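# Cap the marker and leave it on the desk

## Task

Push the cap fully onto the marker until it clicks home, so the capped marker ends up resting on the desk; then release it and move the hands away. The robot must not topple or finish leaning, or the task fails, and nothing may count as done if only the robot's grip is holding it in place at the end.

## Robot and tools

ROBOT. A wheeled cart with two drive wheels, rear casters, a pan/tilt head carrying head_camera, and two five-joint arms (left_arm, right_arm), each with a one-jaw gripper and a wrist camera (left_wrist_camera, right_wrist_camera). The cart footprint is 0.53 m wide and spans x = -0.35 to 0.07 m. Arm pan axes sit at x = -0.060, y = +0.155 (left) and -0.155 m (right); the shoulder is 0.03 m out from its pan axis and 0.89 m high. Link lengths: upper arm 0.116, forearm 0.135, hand 0.162 m. A fixed-jaw tip reaches roughly 0.44 m from its pan axis and cannot get below about 0.55 m above the floor.

FRAMES. Base frame: origin on the floor between the drive wheels, x forward, y left, z up. The state reports left_hand and right_hand in this frame; each is the fixed-jaw tip, so a held item sits next to it on the swinging-jaw side. Hand axes: z along the fingers, y from swinging jaw toward fixed jaw. Odometry frame is the base frame at scene start; base_odometry counts wheel rotation only (slip looks like travel), heading positive left, -3.142 to 3.142.

execute_actions. Arguments: actions, a list holding one action or none (empty list just reports state and images); cameras, a list of names from head_camera, left_wrist_camera, right_wrist_camera, all (omitted, null or ["all"] gives every camera, [] gives none). An action may have base, joints, or both; they start together and may finish at different times. base holds exactly one key: translate_m, a relative straight drive in metres from where the base last measured itself, forward positive, -1.4 to 1.4; or rotate_rad, a relative turn in place in radians, counter-clockwise positive, -3.2 to 3.2. There is no sideways motion. joints is a dictionary from joint name to an absolute target angle in radians; one dictionary covers both arms and the head. Names and ranges: head_pan_rad -3.2..3.2 (0 forward, + left); head_tilt_rad -0.76..1.45 (0 level, + down); for each prefix left_arm_ and right_arm_: shoulder_pan_rad -1.919..1.919, shoulder_lift_rad -1.745..1.745, elbow_flex_rad -1.69..1.58, wrist_flex_rad -1.658..1.658, wrist_roll_rad -2.743..2.841, gripper_rad 0..1.919. Omitted joints or base may still be driving toward an earlier target. Unknown keys or out-of-range numbers get the whole call rejected with no motion. The result lists the cameras in a pictures line, in image order.

JOINT MEANINGS. Pan: at 0 the left arm points left and the right arm right; positive is clockwise from above; straight ahead is +1.571 (left) and -1.571 (right). Bend: with lift, elbow and wrist flex all 0 the upper arm stands nearly upright (0.24 rad outward) and forearm and fingers are horizontal; positive bends downward; the three summed give how far the fingers aim below horizontal (1.571 is vertical down, which needs the forearm no more than 0.08 rad above level). Roll: -1.522 closes the jaws across the arm's plane with the fixed jaw on the left looking outward; 1.619 puts it on the right; 0.049 closes them within the plane (fixed jaw below with level fingers, or toward the pan axis when pointing down). Gripper opening between tips: 0 gives 0.003 m, 0.3 gives 0.026, 0.6 gives 0.049, 1 gives 0.076, 1.919 gives 0.106. With level fingers the hand body juts about 0.08 m above them when the fixed jaw is left, below when right, so over a desk keep it on the left.

STOW. Left: pan -1.75, lift 0.05, elbow 1.35, wrist_flex -1.55, roll -1.52; right identical except pan 1.75. Stow in two steps (wrist joints first, then the other three) away from loose objects; leaving stow, do not move the wrists first. Turning with arms stowed needs 0.44 m of free radius; turning or reversing right against a desk can snag the cart rear and tip the robot.

RESULT LINES. base_status and joint_status describe how the last accepted action ended: done (reached; for the base, wheels turned the commanded amount), off_target (resting short, from load, obstruction or a tripped motor, and maybe still pushing; to stop it, command its current reading), time_out (holds where it stopped). "joint command not followed", often with a cause line, means a self-collision check blocked that arm's targets (gripper still obeys); the joints say not_followed and may be retried on later actions until valid targets are sent. on_its_own reports things not commanded this call. A gripper holding something reads off_target; done means empty or barely squeezing. MOTOR HOT warns from 55 °C; an OVER-TEMPERATURE FAULT line is a stop at 70 °C, with affected keys showing limit_stop_at_motor_heat, after which you resend targets. A reported stop cancels the rest of that reply's motion calls.

CONTROL TIPS. Loaded or outstretched joints sag toward gravity; offset the next target by the observed sag. Hand positions can be off by a few cm. A joint stuck over about 0.30 rad from its target for about 2 s trips to 20 % torque (no status says so; the simulation keeps running while you reply). Reset: once still, command 0.2 rad past the reading on the side away from the bad target (or 0.04 rad beyond the range end; for a jaw, the end). To grip, command about 0.2 rad below the contact angle; less adds nothing and may trip the jaw. Payload per hand about 0.4 kg fully extended, 0.7 kg within 0.28 m.

AVOID. Hard arm-to-arm or hand-to-hand hits or pressing, which can end the run; strong pushes or pulls (especially pulling on things ahead) that tip the robot; drops, slips and slams.

OTHER TOOLS. wait(seconds, 0 to 10) returns state and images with nothing new commanded. zoom_image(camera, region [x0, y0, x1, y1] pixels, top-left origin, at most 504 by 504) magnifies that camera's latest full image. read_manual(section, default "licences") returns licence text. finished_scene(scene, integer 1 or 2) ends the current scene once the last command has been held, reports success, and cannot be undone.

Each tool is called after "Emit:" as a command line: name --argument value for each argument, lists and objects as JSON in quotes; but a table of rows of numbers goes row by row, as --pt "numbers of a row", without its own name.

## Session

Emit:
execute_actions --actions '[]'

Scene clock: 0.00 s.
base_odometry: x=+0.000 y=+0.000 heading=+0.000 (m, m, rad; odometry frame)
base_status: not commanded
joint_positions: head_pan_rad=-0.026 head_tilt_rad=+0.031 left_arm_shoulder_pan_rad=-1.731 left_arm_shoulder_lift_rad=+0.094 left_arm_elbow_flex_rad=+1.306 left_arm_wrist_flex_rad=-1.593 left_arm_wrist_roll_rad=-1.531 left_arm_gripper_rad=+1.920 right_arm_shoulder_pan_rad=+1.725 right_arm_shoulder_lift_rad=+0.003 right_arm_elbow_flex_rad=+1.304 right_arm_wrist_flex_rad=-1.484 right_arm_wrist_roll_rad=-1.545 right_arm_gripper_rad=+1.920
joint_status: not commanded
left_hand: x=-0.3100 y=+0.1069 z=+0.9021 quat_wxyz=(-0.065, -0.634, -0.048, +0.769) (m; base frame)
right_hand: x=-0.3151 y=-0.1231 z=+0.9058 quat_wxyz=(-0.051, +0.639, -0.057, -0.765) (m; base frame)
pictures: head_camera, left_wrist_camera, right_wrist_camera
Images, in order (width x height): head_camera 644x476, left_wrist_camera 644x476, right_wrist_camera 644x476.

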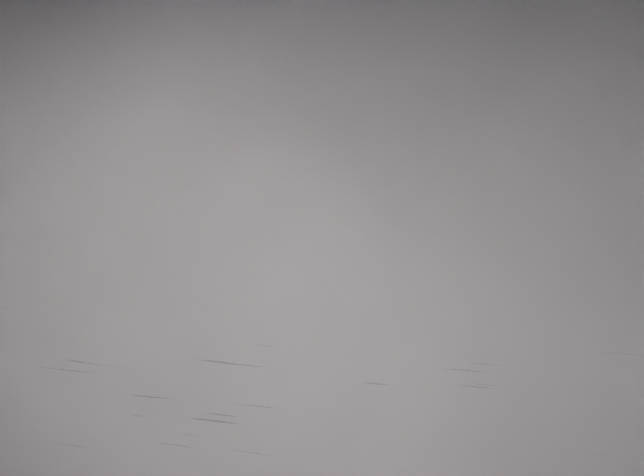

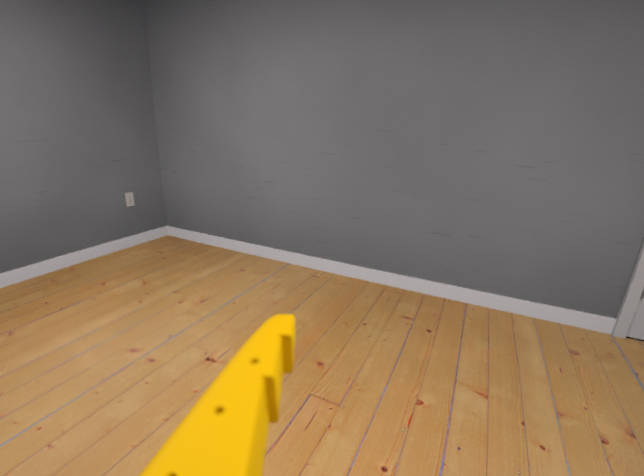

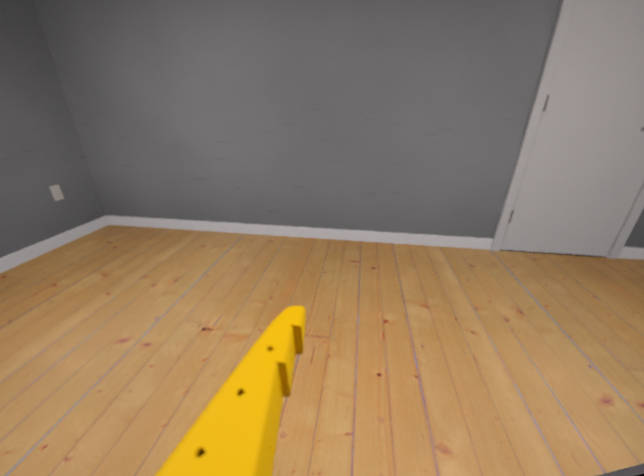

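Emit:
execute_actions --actions '[{"joints":{"head_tilt_rad":0.8}}]' --cameras '["head_camera"]'

Scene clock: 3.00 s.
base_odometry: x=+0.000 y=+0.000 heading=+0.000 (m, m, rad; odometry frame)
base_status: not commanded
joint_positions: head_pan_rad=-0.026 head_tilt_rad=+0.795 left_arm_shoulder_pan_rad=-1.731 left_arm_shoulder_lift_rad=+0.094 left_arm_elbow_flex_rad=+1.306 left_arm_wrist_flex_rad=-1.593 left_arm_wrist_roll_rad=-1.531 left_arm_gripper_rad=+1.920 right_arm_shoulder_pan_rad=+1.725 right_arm_shoulder_lift_rad=+0.003 right_arm_elbow_flex_rad=+1.304 right_arm_wrist_flex_rad=-1.484 right_arm_wrist_roll_rad=-1.545 right_arm_gripper_rad=+1.920
joint_status: all done
left_hand: x=-0.3100 y=+0.1069 z=+0.9021 quat_wxyz=(-0.065, -0.634, -0.048, +0.769) (m; base frame)
right_hand: x=-0.3151 y=-0.1231 z=+0.9058 quat_wxyz=(-0.051, +0.639, -0.057, -0.765) (m; base frame)
pictures: head_camera
Images, in order (width x height): head_camera 644x476.

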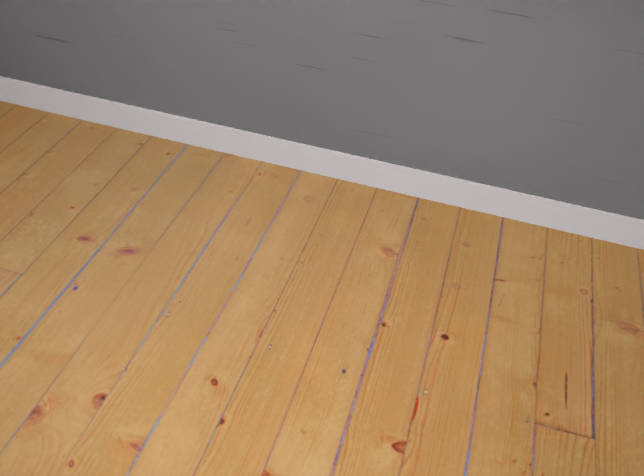

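Emit:
execute_actions --actions '[{"joints":{"head_tilt_rad":0.5,"head_pan_rad":1.3}}]' --cameras '["head_camera"]'

Emit:
execute_actions --actions '[{"joints":{"head_tilt_rad":0.5,"head_pan_rad":-1.3}}]' --cameras '["head_camera"]'

Scene clock: 7.67 s.
base_odometry: x=+0.000 y=+0.000 heading=+0.000 (m, m, rad; odometry frame)
base_status: not commanded
joint_positions: head_pan_rad=+1.290 head_tilt_rad=+0.514 left_arm_shoulder_pan_rad=-1.731 left_arm_shoulder_lift_rad=+0.094 left_arm_elbow_flex_rad=+1.306 left_arm_wrist_flex_rad=-1.593 left_arm_wrist_roll_rad=-1.531 left_arm_gripper_rad=+1.920 right_arm_shoulder_pan_rad=+1.725 right_arm_shoulder_lift_rad=+0.003 right_arm_elbow_flex_rad=+1.304 right_arm_wrist_flex_rad=-1.484 right_arm_wrist_roll_rad=-1.545 right_arm_gripper_rad=+1.920
joint_status: all done
left_hand: x=-0.3100 y=+0.1069 z=+0.9021 quat_wxyz=(-0.065, -0.634, -0.048, +0.769) (m; base frame)
right_hand: x=-0.3151 y=-0.1231 z=+0.9058 quat_wxyz=(-0.051, +0.639, -0.057, -0.765) (m; base frame)
pictures: head_camera
Images, in order (width x height): head_camera 644x476.

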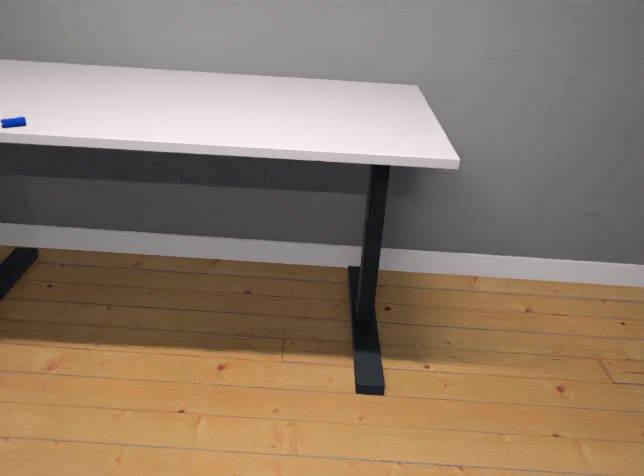

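Scene clock: 10.20 s.
base_odometry: x=+0.000 y=+0.000 heading=+0.000 (m, m, rad; odometry frame)
base_status: not commanded
joint_positions: head_pan_rad=-1.290 head_tilt_rad=+0.514 left_arm_shoulder_pan_rad=-1.731 left_arm_shoulder_lift_rad=+0.094 left_arm_elbow_flex_rad=+1.306 left_arm_wrist_flex_rad=-1.593 left_arm_wrist_roll_rad=-1.531 left_arm_gripper_rad=+1.920 right_arm_shoulder_pan_rad=+1.725 right_arm_shoulder_lift_rad=+0.003 right_arm_elbow_flex_rad=+1.304 right_arm_wrist_flex_rad=-1.484 right_arm_wrist_roll_rad=-1.545 right_arm_gripper_rad=+1.920
joint_status: all done
left_hand: x=-0.3100 y=+0.1069 z=+0.9021 quat_wxyz=(-0.065, -0.634, -0.048, +0.769) (m; base frame)
right_hand: x=-0.3151 y=-0.1231 z=+0.9058 quat_wxyz=(-0.051, +0.639, -0.057, -0.765) (m; base frame)
pictures: head_camera
Images, in order (width x height): head_camera 644x476.

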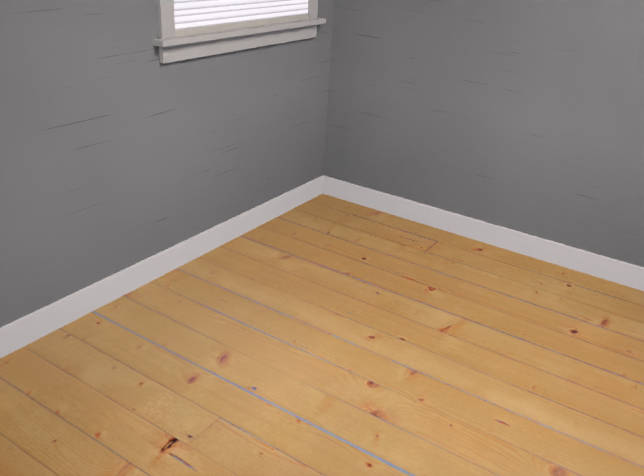

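Emit:
execute_actions --actions '[{"base":{"rotate_rad":1.8},"joints":{"head_tilt_rad":0.5,"head_pan_rad":0}}]' --cameras '["head_camera"]'

Scene clock: 15.40 s.
base_odometry: x=-0.001 y=+0.000 heading=+1.799 (m, m, rad; odometry frame)
base_status: done
joint_positions: head_pan_rad=-0.010 head_tilt_rad=+0.514 left_arm_shoulder_pan_rad=-1.731 left_arm_shoulder_lift_rad=+0.094 left_arm_elbow_flex_rad=+1.306 left_arm_wrist_flex_rad=-1.593 left_arm_wrist_roll_rad=-1.531 left_arm_gripper_rad=+1.920 right_arm_shoulder_pan_rad=+1.725 right_arm_shoulder_lift_rad=+0.003 right_arm_elbow_flex_rad=+1.304 right_arm_wrist_flex_rad=-1.484 right_arm_wrist_roll_rad=-1.545 right_arm_gripper_rad=+1.920
joint_status: all done
left_hand: x=-0.3100 y=+0.1069 z=+0.9021 quat_wxyz=(-0.065, -0.634, -0.048, +0.769) (m; base frame)
right_hand: x=-0.3151 y=-0.1231 z=+0.9058 quat_wxyz=(-0.051, +0.639, -0.057, -0.765) (m; base frame)
pictures: head_camera
Images, in order (width x height): head_camera 644x476.

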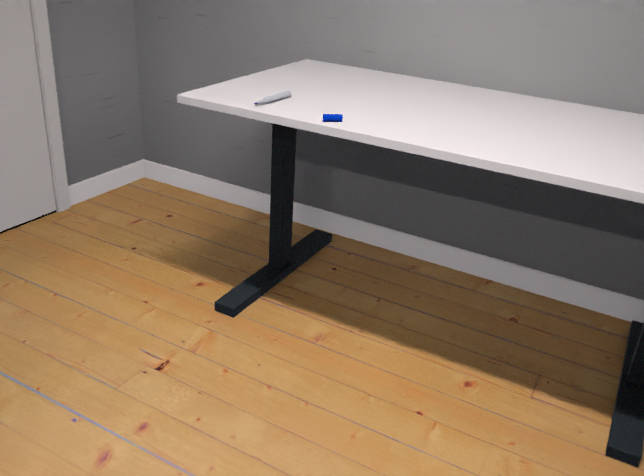

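Emit:
execute_actions --actions '[{"base":{"rotate_rad":0.44}}]' --cameras '[]'

Emit:
execute_actions --actions '[{"base":{"translate_m":0.9}}]' --cameras '[]'

Emit:
execute_actions --actions '[{"base":{"rotate_rad":-0.92},"joints":{"head_tilt_rad":0.75}}]' --cameras '["head_camera"]'

Scene clock: 34.17 s.
base_odometry: x=-0.001 y=-0.001 heading=+2.239 (m, m, rad; odometry frame)
base_status: done
joint_positions: head_pan_rad=-0.010 head_tilt_rad=+0.514 left_arm_shoulder_pan_rad=-1.731 left_arm_shoulder_lift_rad=+0.094 left_arm_elbow_flex_rad=+1.306 left_arm_wrist_flex_rad=-1.593 left_arm_wrist_roll_rad=-1.531 left_arm_gripper_rad=+1.920 right_arm_shoulder_pan_rad=+1.725 right_arm_shoulder_lift_rad=+0.003 right_arm_elbow_flex_rad=+1.304 right_arm_wrist_flex_rad=-1.484 right_arm_wrist_roll_rad=-1.545 right_arm_gripper_rad=+1.920
joint_status: not commanded
left_hand: x=-0.3100 y=+0.1069 z=+0.9021 quat_wxyz=(-0.065, -0.634, -0.048, +0.769) (m; base frame)
right_hand: x=-0.3151 y=-0.1231 z=+0.9058 quat_wxyz=(-0.051, +0.639, -0.057, -0.765) (m; base frame)
pictures: none
No camera images: the call's "cameras" was empty. Leave "cameras" out to get every camera's image.

Scene clock: 39.50 s.
base_odometry: x=-0.560 y=+0.705 heading=+2.239 (m, m, rad; odometry frame)
base_status: done
joint_positions: head_pan_rad=-0.010 head_tilt_rad=+0.513 left_arm_shoulder_pan_rad=-1.731 left_arm_shoulder_lift_rad=+0.094 left_arm_elbow_flex_rad=+1.306 left_arm_wrist_flex_rad=-1.593 left_arm_wrist_roll_rad=-1.531 left_arm_gripper_rad=+1.920 right_arm_shoulder_pan_rad=+1.725 right_arm_shoulder_lift_rad=+0.003 right_arm_elbow_flex_rad=+1.304 right_arm_wrist_flex_rad=-1.484 right_arm_wrist_roll_rad=-1.545 right_arm_gripper_rad=+1.920
joint_status: not commanded
left_hand: x=-0.3100 y=+0.1069 z=+0.9021 quat_wxyz=(-0.065, -0.634, -0.048, +0.769) (m; base frame)
right_hand: x=-0.3151 y=-0.1231 z=+0.9058 quat_wxyz=(-0.051, +0.639, -0.057, -0.765) (m; base frame)
pictures: none
No camera images: the call's "cameras" was empty. Leave "cameras" out to get every camera's image.

Scene clock: 41.33 s.
base_odometry: x=-0.559 y=+0.704 heading=+1.320 (m, m, rad; odometry frame)
base_status: done
joint_positions: head_pan_rad=-0.010 head_tilt_rad=+0.744 left_arm_shoulder_pan_rad=-1.731 left_arm_shoulder_lift_rad=+0.094 left_arm_elbow_flex_rad=+1.306 left_arm_wrist_flex_rad=-1.593 left_arm_wrist_roll_rad=-1.531 left_arm_gripper_rad=+1.920 right_arm_shoulder_pan_rad=+1.725 right_arm_shoulder_lift_rad=+0.003 right_arm_elbow_flex_rad=+1.304 right_arm_wrist_flex_rad=-1.484 right_arm_wrist_roll_rad=-1.545 right_arm_gripper_rad=+1.920
joint_status: all done
left_hand: x=-0.3100 y=+0.1069 z=+0.9021 quat_wxyz=(-0.065, -0.634, -0.048, +0.769) (m; base frame)
right_hand: x=-0.3151 y=-0.1231 z=+0.9058 quat_wxyz=(-0.051, +0.639, -0.057, -0.765) (m; base frame)
pictures: head_camera
Images, in order (width x height): head_camera 644x476.

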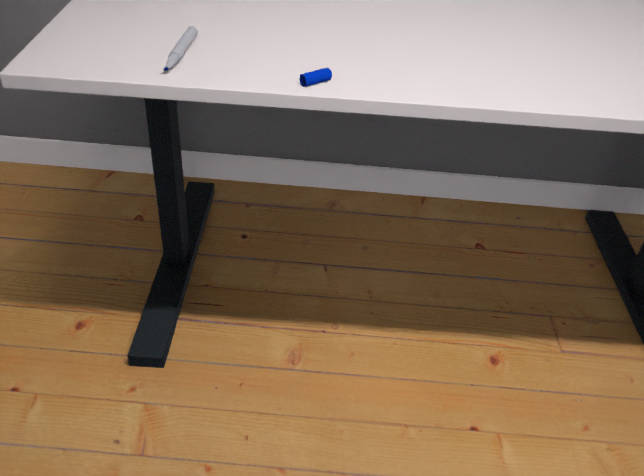

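Emit:
execute_actions --actions '[{"joints":{"left_arm_shoulder_pan_rad":1.4,"left_arm_shoulder_lift_rad":-0.3,"left_arm_elbow_flex_rad":0.6,"right_arm_shoulder_pan_rad":-1.4,"right_arm_shoulder_lift_rad":-0.3,"right_arm_elbow_flex_rad":0.6}}]' --cameras '[]'

Emit:
execute_actions --actions '[{"base":{"translate_m":0.5},"joints":{"head_tilt_rad":1.0}}]' --cameras '["head_camera"]'

Scene clock: 70.83 s.
base_odometry: x=-0.559 y=+0.704 heading=+1.320 (m, m, rad; odometry frame)
base_status: not commanded
joint_positions: head_pan_rad=-0.010 head_tilt_rad=+0.744 left_arm_shoulder_pan_rad=+1.389 left_arm_shoulder_lift_rad=-0.270 left_arm_elbow_flex_rad=+0.637 left_arm_wrist_flex_rad=-1.593 left_arm_wrist_roll_rad=-1.531 left_arm_gripper_rad=+1.920 right_arm_shoulder_pan_rad=-1.389 right_arm_shoulder_lift_rad=-0.264 right_arm_elbow_flex_rad=+0.637 right_arm_wrist_flex_rad=-1.484 right_arm_wrist_roll_rad=-1.545 right_arm_gripper_rad=+1.920
joint_status: all done
left_hand: x=+0.1448 y=+0.2004 z=+1.1174 quat_wxyz=(+0.981, -0.015, +0.171, +0.093) (m; base frame)
right_hand: x=+0.1645 y=-0.1885 z=+1.1095 quat_wxyz=(+0.971, +0.023, +0.227, -0.078) (m; base frame)
pictures: none
No camera images: the call's "cameras" was empty. Leave "cameras" out to get every camera's image.

Scene clock: 74.17 s.
base_odometry: x=-0.434 y=+1.188 heading=+1.319 (m, m, rad; odometry frame)
base_status: done
joint_positions: head_pan_rad=-0.010 head_tilt_rad=+0.995 left_arm_shoulder_pan_rad=+1.389 left_arm_shoulder_lift_rad=-0.272 left_arm_elbow_flex_rad=+0.636 left_arm_wrist_flex_rad=-1.593 left_arm_wrist_roll_rad=-1.531 left_arm_gripper_rad=+1.920 right_arm_shoulder_pan_rad=-1.390 right_arm_shoulder_lift_rad=-0.266 right_arm_elbow_flex_rad=+0.637 right_arm_wrist_flex_rad=-1.484 right_arm_wrist_roll_rad=-1.545 right_arm_gripper_rad=+1.920
joint_status: all done
left_hand: x=+0.1443 y=+0.2003 z=+1.1179 quat_wxyz=(+0.981, -0.015, +0.170, +0.094) (m; base frame)
right_hand: x=+0.1642 y=-0.1881 z=+1.1098 quat_wxyz=(+0.971, +0.023, +0.226, -0.077) (m; base frame)
pictures: head_camera
Images, in order (width x height): head_camera 644x476.

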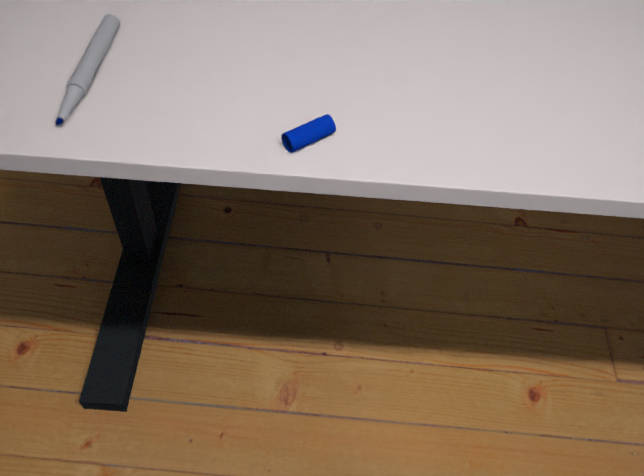

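Emit:
execute_actions --actions '[{"base":{"translate_m":0.28},"joints":{"head_tilt_rad":1.2,"head_pan_rad":0.3,"left_arm_wrist_flex_rad":1.1,"right_arm_wrist_flex_rad":1.1,"left_arm_shoulder_pan_rad":1.0,"left_arm_gripper_rad":0.8,"right_arm_gripper_rad":0.8}}]'

Scene clock: 81.37 s.
base_odometry: x=-0.364 y=+1.459 heading=+1.319 (m, m, rad; odometry frame)
base_status: done
joint_positions: head_pan_rad=+0.290 head_tilt_rad=+1.195 left_arm_shoulder_pan_rad=+1.010 left_arm_shoulder_lift_rad=-0.272 left_arm_elbow_flex_rad=+0.636 left_arm_wrist_flex_rad=+1.090 left_arm_wrist_roll_rad=-1.531 left_arm_gripper_rad=+0.809 right_arm_shoulder_pan_rad=-1.390 right_arm_shoulder_lift_rad=-0.267 right_arm_elbow_flex_rad=+0.634 right_arm_wrist_flex_rad=+1.094 right_arm_wrist_roll_rad=-1.545 right_arm_gripper_rad=+0.808
joint_status: all done
left_hand: x=+0.0829 y=+0.2538 z=+0.8073 quat_wxyz=(+0.056, -0.272, +0.961, +0.016) (m; base frame)
right_hand: x=+0.1117 y=-0.1785 z=+0.8069 quat_wxyz=(+0.055, +0.101, +0.993, -0.004) (m; base frame)
pictures: head_camera, left_wrist_camera, right_wrist_camera
Images, in order (width x height): head_camera 644x476, left_wrist_camera 644x476, right_wrist_camera 644x476.

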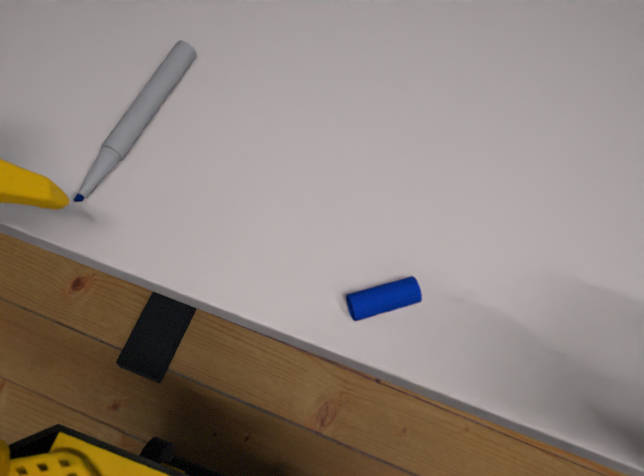

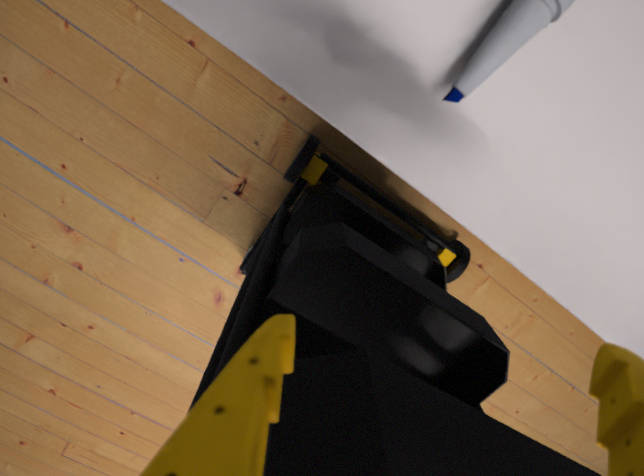

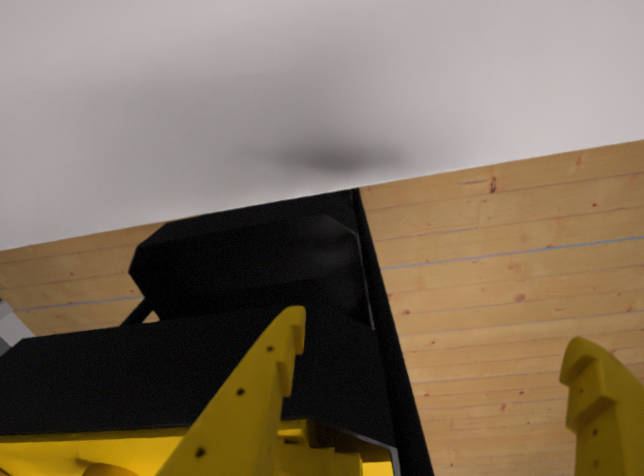

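Emit:
execute_actions --actions '[{"base":{"translate_m":-0.13}}]' --cameras '[]'

Emit:
execute_actions --actions '[{"base":{"rotate_rad":-0.6}}]' --cameras '[]'

Emit:
execute_actions --actions '[{"base":{"translate_m":-0.21}}]' --cameras '[]'

Emit:
execute_actions --actions '[{"base":{"rotate_rad":0.58}}]' --cameras '[]'

Emit:
execute_actions --actions '[{"base":{"translate_m":0.30},"joints":{"head_pan_rad":0.0,"head_tilt_rad":1.1}}]' --cameras '["head_camera"]'

Scene clock: 103.93 s.
base_odometry: x=-0.397 y=+1.333 heading=+1.319 (m, m, rad; odometry frame)
base_status: done
joint_positions: head_pan_rad=+0.290 head_tilt_rad=+1.195 left_arm_shoulder_pan_rad=+1.010 left_arm_shoulder_lift_rad=-0.272 left_arm_elbow_flex_rad=+0.634 left_arm_wrist_flex_rad=+1.090 left_arm_wrist_roll_rad=-1.531 left_arm_gripper_rad=+0.809 right_arm_shoulder_pan_rad=-1.390 right_arm_shoulder_lift_rad=-0.267 right_arm_elbow_flex_rad=+0.632 right_arm_wrist_flex_rad=+1.094 right_arm_wrist_roll_rad=-1.545 right_arm_gripper_rad=+0.808
joint_status: not commanded
left_hand: x=+0.0832 y=+0.2540 z=+0.8075 quat_wxyz=(+0.057, -0.272, +0.961, +0.017) (m; base frame)
right_hand: x=+0.1120 y=-0.1786 z=+0.8071 quat_wxyz=(+0.056, +0.101, +0.993, -0.004) (m; base frame)
pictures: none
No camera images: the call's "cameras" was empty. Leave "cameras" out to get every camera's image.

Scene clock: 105.40 s.
base_odometry: x=-0.397 y=+1.333 heading=+0.719 (m, m, rad; odometry frame)
base_status: done
joint_positions: head_pan_rad=+0.290 head_tilt_rad=+1.195 left_arm_shoulder_pan_rad=+1.010 left_arm_shoulder_lift_rad=-0.272 left_arm_elbow_flex_rad=+0.634 left_arm_wrist_flex_rad=+1.090 left_arm_wrist_roll_rad=-1.531 left_arm_gripper_rad=+0.809 right_arm_shoulder_pan_rad=-1.390 right_arm_shoulder_lift_rad=-0.267 right_arm_elbow_flex_rad=+0.632 right_arm_wrist_flex_rad=+1.094 right_arm_wrist_roll_rad=-1.545 right_arm_gripper_rad=+0.808
joint_status: not commanded
left_hand: x=+0.0832 y=+0.2540 z=+0.8075 quat_wxyz=(+0.057, -0.272, +0.961, +0.017) (m; base frame)
right_hand: x=+0.1120 y=-0.1786 z=+0.8071 quat_wxyz=(+0.056, +0.101, +0.993, -0.004) (m; base frame)
pictures: none
No camera images: the call's "cameras" was empty. Leave "cameras" out to get every camera's image.

Scene clock: 107.30 s.
base_odometry: x=-0.555 y=+1.195 heading=+0.716 (m, m, rad; odometry frame)
base_status: done
joint_positions: head_pan_rad=+0.290 head_tilt_rad=+1.195 left_arm_shoulder_pan_rad=+1.010 left_arm_shoulder_lift_rad=-0.272 left_arm_elbow_flex_rad=+0.634 left_arm_wrist_flex_rad=+1.090 left_arm_wrist_roll_rad=-1.531 left_arm_gripper_rad=+0.809 right_arm_shoulder_pan_rad=-1.390 right_arm_shoulder_lift_rad=-0.267 right_arm_elbow_flex_rad=+0.632 right_arm_wrist_flex_rad=+1.094 right_arm_wrist_roll_rad=-1.545 right_arm_gripper_rad=+0.808
joint_status: not commanded
left_hand: x=+0.0832 y=+0.2540 z=+0.8075 quat_wxyz=(+0.057, -0.272, +0.961, +0.017) (m; base frame)
right_hand: x=+0.1120 y=-0.1786 z=+0.8071 quat_wxyz=(+0.056, +0.101, +0.993, -0.004) (m; base frame)
pictures: none
No camera images: the call's "cameras" was empty. Leave "cameras" out to get every camera's image.

Scene clock: 108.73 s.
base_odometry: x=-0.556 y=+1.195 heading=+1.295 (m, m, rad; odometry frame)
base_status: done
joint_positions: head_pan_rad=+0.290 head_tilt_rad=+1.195 left_arm_shoulder_pan_rad=+1.010 left_arm_shoulder_lift_rad=-0.272 left_arm_elbow_flex_rad=+0.634 left_arm_wrist_flex_rad=+1.090 left_arm_wrist_roll_rad=-1.531 left_arm_gripper_rad=+0.809 right_arm_shoulder_pan_rad=-1.390 right_arm_shoulder_lift_rad=-0.267 right_arm_elbow_flex_rad=+0.632 right_arm_wrist_flex_rad=+1.094 right_arm_wrist_roll_rad=-1.545 right_arm_gripper_rad=+0.808
joint_status: not commanded
left_hand: x=+0.0832 y=+0.2540 z=+0.8075 quat_wxyz=(+0.057, -0.272, +0.961, +0.017) (m; base frame)
right_hand: x=+0.1120 y=-0.1786 z=+0.8071 quat_wxyz=(+0.056, +0.101, +0.993, -0.004) (m; base frame)
pictures: none
No camera images: the call's "cameras" was empty. Leave "cameras" out to get every camera's image.

Scene clock: 111.07 s.
base_odometry: x=-0.475 y=+1.484 heading=+1.297 (m, m, rad; odometry frame)
base_status: done
joint_positions: head_pan_rad=+0.010 head_tilt_rad=+1.115 left_arm_shoulder_pan_rad=+1.010 left_arm_shoulder_lift_rad=-0.272 left_arm_elbow_flex_rad=+0.634 left_arm_wrist_flex_rad=+1.090 left_arm_wrist_roll_rad=-1.531 left_arm_gripper_rad=+0.809 right_arm_shoulder_pan_rad=-1.390 right_arm_shoulder_lift_rad=-0.267 right_arm_elbow_flex_rad=+0.632 right_arm_wrist_flex_rad=+1.095 right_arm_wrist_roll_rad=-1.545 right_arm_gripper_rad=+0.808
joint_status: all done
left_hand: x=+0.0832 y=+0.2540 z=+0.8075 quat_wxyz=(+0.057, -0.272, +0.961, +0.017) (m; base frame)
right_hand: x=+0.1118 y=-0.1785 z=+0.8071 quat_wxyz=(+0.055, +0.101, +0.993, -0.004) (m; base frame)
pictures: head_camera
Images, in order (width x height): head_camera 644x476.

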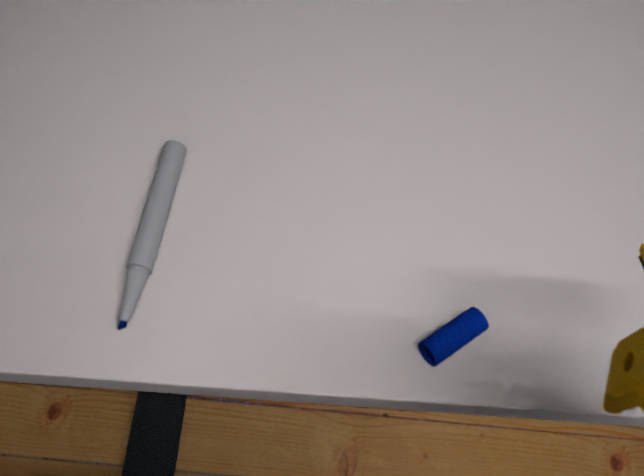

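Emit:
execute_actions --actions '[{"base":{"translate_m":0.03},"joints":{"left_arm_shoulder_pan_rad":1.6,"left_arm_shoulder_lift_rad":0.56,"left_arm_elbow_flex_rad":-0.48,"left_arm_wrist_flex_rad":1.29,"left_arm_gripper_rad":0.6,"right_arm_shoulder_pan_rad":-1.84,"right_arm_shoulder_lift_rad":0.0,"right_arm_elbow_flex_rad":0.34,"right_arm_wrist_flex_rad":1.19,"right_arm_wrist_roll_rad":0.4,"right_arm_gripper_rad":0.6}}]'

Scene clock: 141.30 s.
base_odometry: x=-0.467 y=+1.513 heading=+1.298 (m, m, rad; odometry frame)
base_status: done
joint_positions: head_pan_rad=+0.010 head_tilt_rad=+1.115 left_arm_shoulder_pan_rad=+1.587 left_arm_shoulder_lift_rad=+0.574 left_arm_elbow_flex_rad=-0.441 left_arm_wrist_flex_rad=+1.280 left_arm_wrist_roll_rad=-1.531 left_arm_gripper_rad=+0.609 right_arm_shoulder_pan_rad=-1.829 right_arm_shoulder_lift_rad=+0.006 right_arm_elbow_flex_rad=+0.372 right_arm_wrist_flex_rad=+1.182 right_arm_wrist_roll_rad=+0.391 right_arm_gripper_rad=+0.608
joint_status: all done
left_hand: x=+0.2146 y=+0.1582 z=+0.8021 quat_wxyz=(+0.079, +0.013, +0.997, +0.000) (m; base frame)
right_hand: x=+0.1155 y=-0.1118 z=+0.8009 quat_wxyz=(+0.004, -0.885, +0.466, -0.004) (m; base frame)
pictures: head_camera, left_wrist_camera, right_wrist_camera
Images, in order (width x height): head_camera 644x476, left_wrist_camera 644x476, right_wrist_camera 644x476.

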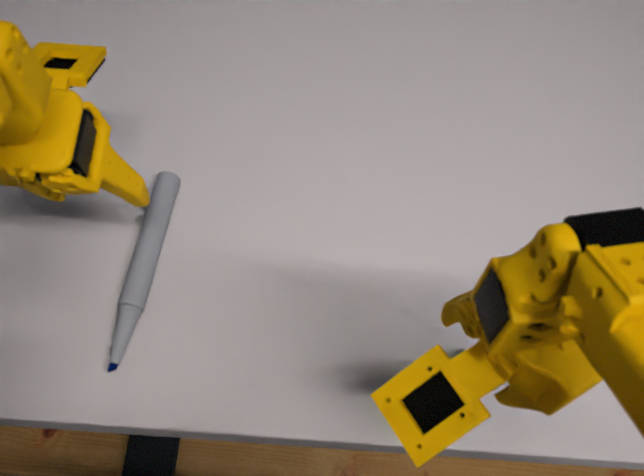

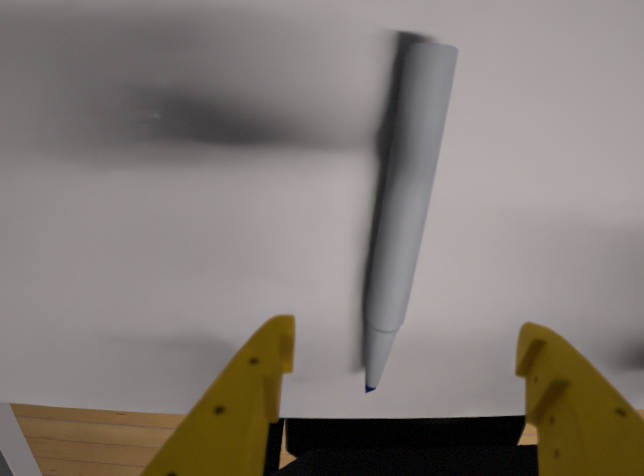

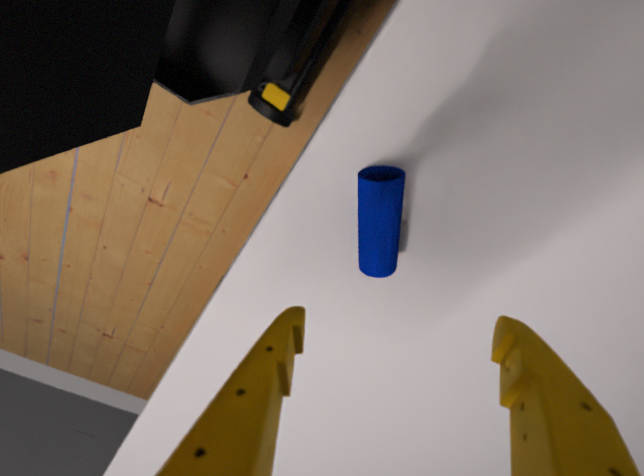

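Emit:
execute_actions --actions '[{"joints":{"left_arm_shoulder_pan_rad":1.65,"left_arm_shoulder_lift_rad":0.66,"left_arm_elbow_flex_rad":-0.31,"left_arm_wrist_flex_rad":1.04,"left_arm_wrist_roll_rad":-1.62,"right_arm_shoulder_pan_rad":-1.855,"right_arm_shoulder_lift_rad":0.24,"right_arm_elbow_flex_rad":0.39,"right_arm_wrist_flex_rad":0.92}}]' --cameras '["left_wrist_camera","right_wrist_camera"]'

Scene clock: 150.83 s.
base_odometry: x=-0.467 y=+1.513 heading=+1.298 (m, m, rad; odometry frame)
base_status: not commanded
joint_positions: head_pan_rad=+0.010 head_tilt_rad=+1.115 left_arm_shoulder_pan_rad=+1.639 left_arm_shoulder_lift_rad=+0.675 left_arm_elbow_flex_rad=-0.307 left_arm_wrist_flex_rad=+1.053 left_arm_wrist_roll_rad=-1.612 left_arm_gripper_rad=+0.609 right_arm_shoulder_pan_rad=-1.844 right_arm_shoulder_lift_rad=+0.250 right_arm_elbow_flex_rad=+0.393 right_arm_wrist_flex_rad=+0.926 right_arm_wrist_roll_rad=+0.391 right_arm_gripper_rad=+0.608
joint_status: all done
left_hand: x=+0.2147 y=+0.1438 z=+0.7621 quat_wxyz=(+0.075, +0.079, +0.994, +0.001) (m; base frame)
right_hand: x=+0.1231 y=-0.1068 z=+0.7589 quat_wxyz=(+0.001, -0.888, +0.460, -0.001) (m; base frame)
pictures: left_wrist_camera, right_wrist_camera
Images, in order (width x height): left_wrist_camera 644x476, right_wrist_camera 644x476.

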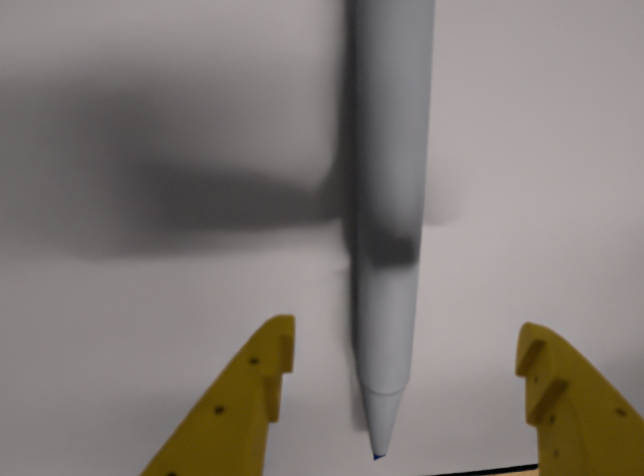

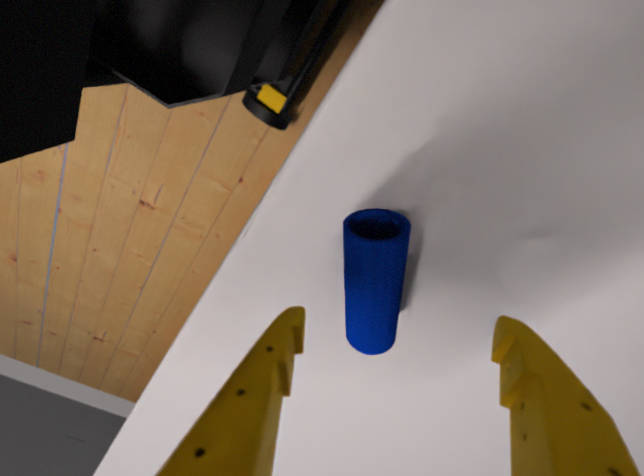

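Emit:
execute_actions --actions '[{"joints":{"left_arm_shoulder_lift_rad":0.765,"left_arm_elbow_flex_rad":-0.285,"left_arm_wrist_flex_rad":0.91,"right_arm_shoulder_pan_rad":-1.78,"right_arm_shoulder_lift_rad":0.405,"right_arm_elbow_flex_rad":0.33,"right_arm_wrist_flex_rad":0.79,"right_arm_wrist_roll_rad":0.45}}]'

Scene clock: 160.10 s.
base_odometry: x=-0.467 y=+1.513 heading=+1.298 (m, m, rad; odometry frame)
base_status: not commanded
joint_positions: head_pan_rad=+0.010 head_tilt_rad=+1.115 left_arm_shoulder_pan_rad=+1.639 left_arm_shoulder_lift_rad=+0.779 left_arm_elbow_flex_rad=-0.283 left_arm_wrist_flex_rad=+0.924 left_arm_wrist_roll_rad=-1.612 left_arm_gripper_rad=+0.609 right_arm_shoulder_pan_rad=-1.790 right_arm_shoulder_lift_rad=+0.415 right_arm_elbow_flex_rad=+0.356 right_arm_wrist_flex_rad=+0.799 right_arm_wrist_roll_rad=+0.440 right_arm_gripper_rad=+0.608
joint_status: all done
left_hand: x=+0.2149 y=+0.1438 z=+0.7361 quat_wxyz=(+0.075, +0.079, +0.994, +0.001) (m; base frame)
right_hand: x=+0.1306 y=-0.1159 z=+0.7348 quat_wxyz=(+0.000, -0.887, +0.462, +0.000) (m; base frame)
pictures: head_camera, left_wrist_camera, right_wrist_camera
Images, in order (width x height): head_camera 644x476, left_wrist_camera 644x476, right_wrist_camera 644x476.

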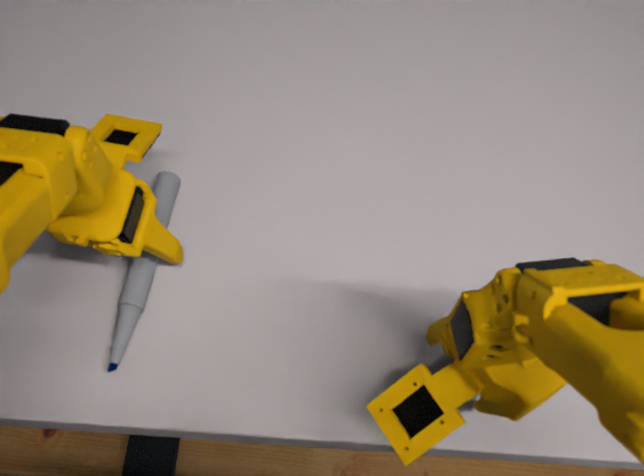

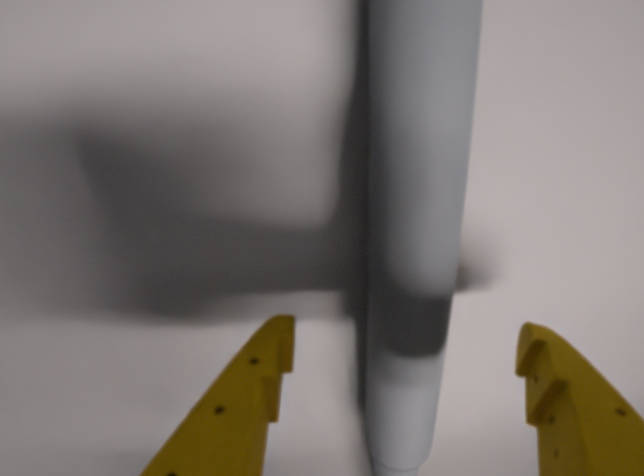

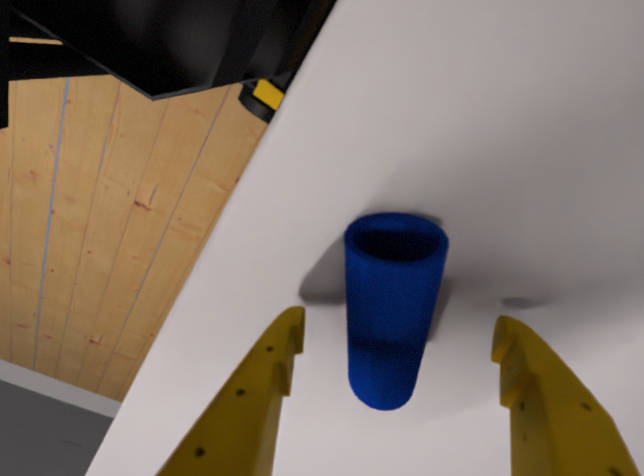

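Emit:
execute_actions --actions '[{"joints":{"left_arm_shoulder_lift_rad":0.81,"left_arm_wrist_flex_rad":0.87,"right_arm_shoulder_pan_rad":-1.73,"right_arm_wrist_roll_rad":0.5}}]' --cameras '["left_wrist_camera","right_wrist_camera"]'

Scene clock: 165.87 s.
base_odometry: x=-0.467 y=+1.513 heading=+1.298 (m, m, rad; odometry frame)
base_status: not commanded
joint_positions: head_pan_rad=+0.010 head_tilt_rad=+1.115 left_arm_shoulder_pan_rad=+1.639 left_arm_shoulder_lift_rad=+0.825 left_arm_elbow_flex_rad=-0.283 left_arm_wrist_flex_rad=+0.883 left_arm_wrist_roll_rad=-1.612 left_arm_gripper_rad=+0.609 right_arm_shoulder_pan_rad=-1.741 right_arm_shoulder_lift_rad=+0.415 right_arm_elbow_flex_rad=+0.356 right_arm_wrist_flex_rad=+0.799 right_arm_wrist_roll_rad=+0.492 right_arm_gripper_rad=+0.608
joint_status: all done
left_hand: x=+0.2140 y=+0.1439 z=+0.7259 quat_wxyz=(+0.073, +0.079, +0.994, +0.001) (m; base frame)
right_hand: x=+0.1326 y=-0.1257 z=+0.7348 quat_wxyz=(+0.000, -0.888, +0.460, +0.000) (m; base frame)
pictures: left_wrist_camera, right_wrist_camera
Images, in order (width x height): left_wrist_camera 644x476, right_wrist_camera 644x476.

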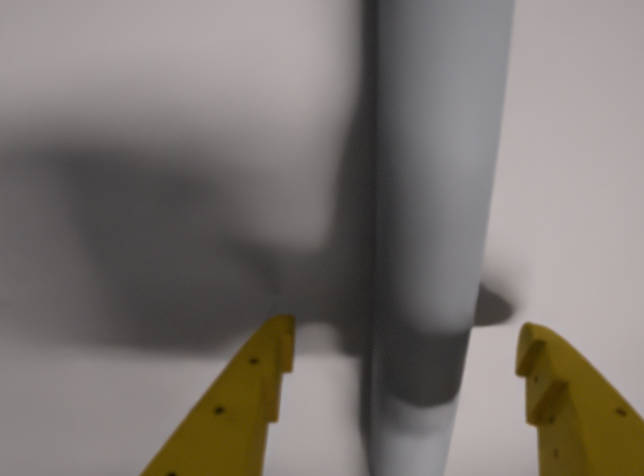

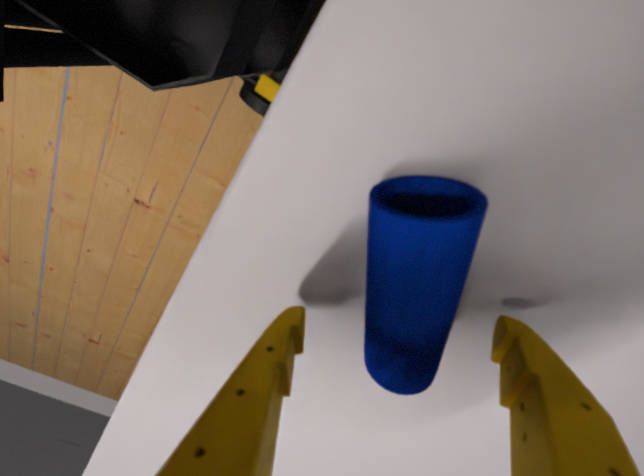

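Emit:
execute_actions --actions '[{"joints":{"left_arm_gripper_rad":0.06,"right_arm_gripper_rad":0.08}}]' --cameras '["left_wrist_camera","right_wrist_camera"]'

Scene clock: 169.43 s.
base_odometry: x=-0.467 y=+1.513 heading=+1.298 (m, m, rad; odometry frame)
base_status: not commanded
joint_positions: head_pan_rad=+0.010 head_tilt_rad=+1.115 left_arm_shoulder_pan_rad=+1.639 left_arm_shoulder_lift_rad=+0.825 left_arm_elbow_flex_rad=-0.283 left_arm_wrist_flex_rad=+0.883 left_arm_wrist_roll_rad=-1.612 left_arm_gripper_rad=+0.207 right_arm_shoulder_pan_rad=-1.741 right_arm_shoulder_lift_rad=+0.415 right_arm_elbow_flex_rad=+0.355 right_arm_wrist_flex_rad=+0.797 right_arm_wrist_roll_rad=+0.492 right_arm_gripper_rad=+0.218
joint_status: left_arm_gripper_rad off_target (ended at +0.207, target +0.060); right_arm_gripper_rad off_target (ended at +0.218, target +0.080)
left_hand: x=+0.2140 y=+0.1439 z=+0.7259 quat_wxyz=(+0.073, +0.079, +0.994, +0.001) (m; base frame)
right_hand: x=+0.1332 y=-0.1256 z=+0.7350 quat_wxyz=(+0.001, -0.888, +0.460, -0.001) (m; base frame)
pictures: left_wrist_camera, right_wrist_camera
Images, in order (width x height): left_wrist_camera 644x476, right_wrist_camera 644x476.

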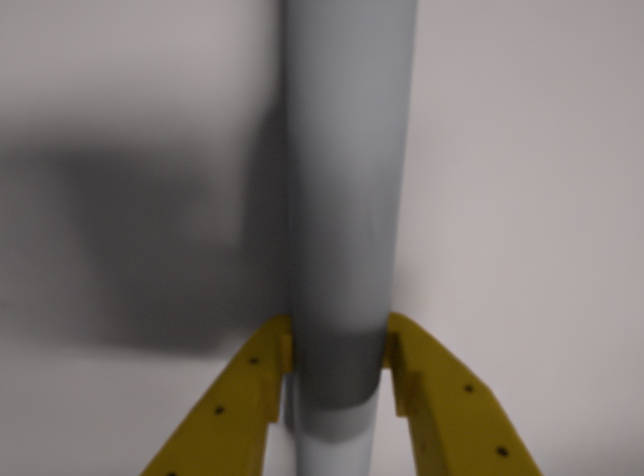

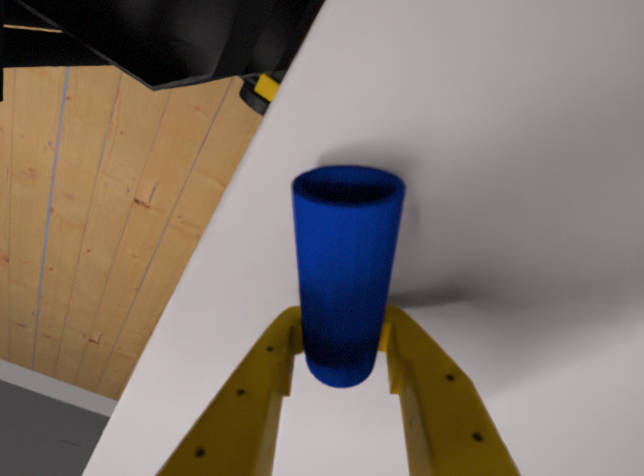

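Emit:
execute_actions --actions '[{"joints":{"left_arm_shoulder_lift_rad":0.62,"left_arm_wrist_flex_rad":1.07,"right_arm_shoulder_lift_rad":0.2,"right_arm_wrist_flex_rad":1.0}}]' --cameras '[]'

Emit:
execute_actions --actions '[{"joints":{"left_arm_shoulder_pan_rad":1.9,"left_arm_wrist_roll_rad":0.37,"right_arm_shoulder_pan_rad":-1.45,"right_arm_shoulder_lift_rad":0.62,"right_arm_elbow_flex_rad":-0.33,"right_arm_wrist_flex_rad":1.06,"right_arm_wrist_roll_rad":0.15}}]'

Scene clock: 178.47 s.
base_odometry: x=-0.467 y=+1.513 heading=+1.298 (m, m, rad; odometry frame)
base_status: not commanded
joint_positions: head_pan_rad=+0.010 head_tilt_rad=+1.115 left_arm_shoulder_pan_rad=+1.639 left_arm_shoulder_lift_rad=+0.675 left_arm_elbow_flex_rad=-0.283 left_arm_wrist_flex_rad=+1.061 left_arm_wrist_roll_rad=-1.612 left_arm_gripper_rad=+0.207 right_arm_shoulder_pan_rad=-1.741 right_arm_shoulder_lift_rad=+0.244 right_arm_elbow_flex_rad=+0.355 right_arm_wrist_flex_rad=+0.992 right_arm_wrist_roll_rad=+0.492 right_arm_gripper_rad=+0.218
joint_status: all done
left_hand: x=+0.2085 y=+0.1443 z=+0.7583 quat_wxyz=(+0.059, +0.079, +0.995, +0.001) (m; base frame)
right_hand: x=+0.1268 y=-0.1267 z=+0.7645 quat_wxyz=(-0.006, -0.888, +0.460, +0.008) (m; base frame)
pictures: none
No camera images: the call's "cameras" was empty. Leave "cameras" out to get every camera's image.

Scene clock: 180.77 s.
base_odometry: x=-0.467 y=+1.513 heading=+1.298 (m, m, rad; odometry frame)
base_status: not commanded
joint_positions: head_pan_rad=+0.010 head_tilt_rad=+1.115 left_arm_shoulder_pan_rad=+1.889 left_arm_shoulder_lift_rad=+0.675 left_arm_elbow_flex_rad=-0.283 left_arm_wrist_flex_rad=+1.061 left_arm_wrist_roll_rad=+0.362 left_arm_gripper_rad=+0.207 right_arm_shoulder_pan_rad=-1.461 right_arm_shoulder_lift_rad=+0.639 right_arm_elbow_flex_rad=-0.296 right_arm_wrist_flex_rad=+1.054 right_arm_wrist_roll_rad=+0.158 right_arm_gripper_rad=+0.218
joint_status: all done
left_hand: x=+0.1867 y=+0.0706 z=+0.7574 quat_wxyz=(+0.027, -0.704, +0.708, -0.053) (m; base frame)
right_hand: x=+0.2070 y=-0.1858 z=+0.7676 quat_wxyz=(+0.054, -0.704, +0.705, -0.068) (m; base frame)
pictures: head_camera, left_wrist_camera, right_wrist_camera
Images, in order (width x height): head_camera 644x476, left_wrist_camera 644x476, right_wrist_camera 644x476.

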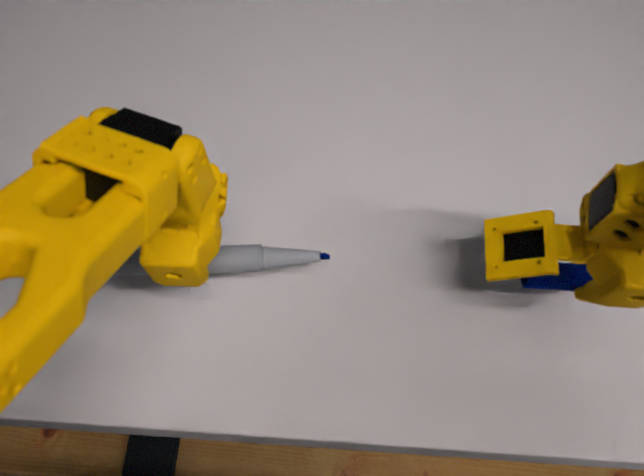

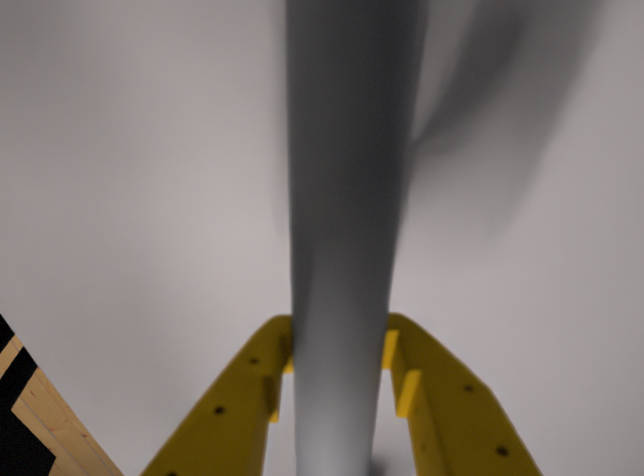

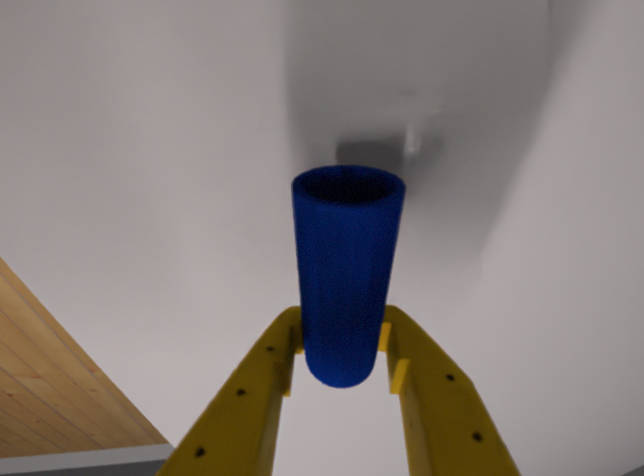

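Emit:
execute_actions --actions '[{"joints":{"left_arm_shoulder_lift_rad":0.8,"left_arm_wrist_flex_rad":0.9}}]' --cameras '[]'

Emit:
execute_actions --actions '[{"joints":{"left_arm_gripper_rad":0.5}}]' --cameras '["head_camera","left_wrist_camera"]'

Scene clock: 185.67 s.
base_odometry: x=-0.467 y=+1.513 heading=+1.298 (m, m, rad; odometry frame)
base_status: not commanded
joint_positions: head_pan_rad=+0.010 head_tilt_rad=+1.115 left_arm_shoulder_pan_rad=+1.889 left_arm_shoulder_lift_rad=+0.813 left_arm_elbow_flex_rad=-0.283 left_arm_wrist_flex_rad=+0.914 left_arm_wrist_roll_rad=+0.362 left_arm_gripper_rad=+0.207 right_arm_shoulder_pan_rad=-1.461 right_arm_shoulder_lift_rad=+0.639 right_arm_elbow_flex_rad=-0.296 right_arm_wrist_flex_rad=+1.054 right_arm_wrist_roll_rad=+0.158 right_arm_gripper_rad=+0.218
joint_status: all done
left_hand: x=+0.1893 y=+0.0698 z=+0.7271 quat_wxyz=(+0.029, -0.704, +0.707, -0.057) (m; base frame)
right_hand: x=+0.2070 y=-0.1858 z=+0.7676 quat_wxyz=(+0.054, -0.704, +0.705, -0.068) (m; base frame)
pictures: none
No camera images: the call's "cameras" was empty. Leave "cameras" out to get every camera's image.

Scene clock: 186.43 s.
base_odometry: x=-0.467 y=+1.513 heading=+1.298 (m, m, rad; odometry frame)
base_status: not commanded
joint_positions: head_pan_rad=+0.010 head_tilt_rad=+1.115 left_arm_shoulder_pan_rad=+1.889 left_arm_shoulder_lift_rad=+0.814 left_arm_elbow_flex_rad=-0.283 left_arm_wrist_flex_rad=+0.912 left_arm_wrist_roll_rad=+0.362 left_arm_gripper_rad=+0.490 right_arm_shoulder_pan_rad=-1.461 right_arm_shoulder_lift_rad=+0.639 right_arm_elbow_flex_rad=-0.296 right_arm_wrist_flex_rad=+1.054 right_arm_wrist_roll_rad=+0.158 right_arm_gripper_rad=+0.218
joint_status: all done
left_hand: x=+0.1893 y=+0.0698 z=+0.7268 quat_wxyz=(+0.029, -0.704, +0.707, -0.057) (m; base frame)
right_hand: x=+0.2070 y=-0.1858 z=+0.7676 quat_wxyz=(+0.054, -0.704, +0.705, -0.068) (m; base frame)
pictures: head_camera, left_wrist_camera
Images, in order (width x height): head_camera 644x476, left_wrist_camera 644x476.

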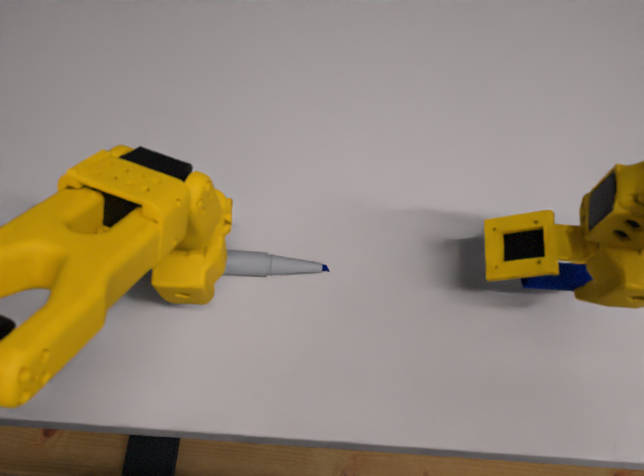

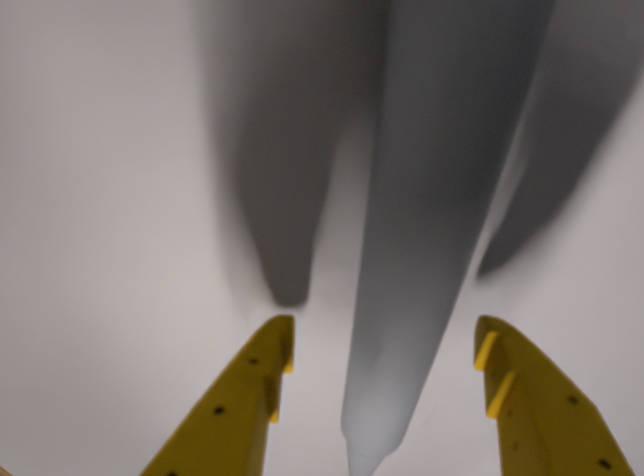

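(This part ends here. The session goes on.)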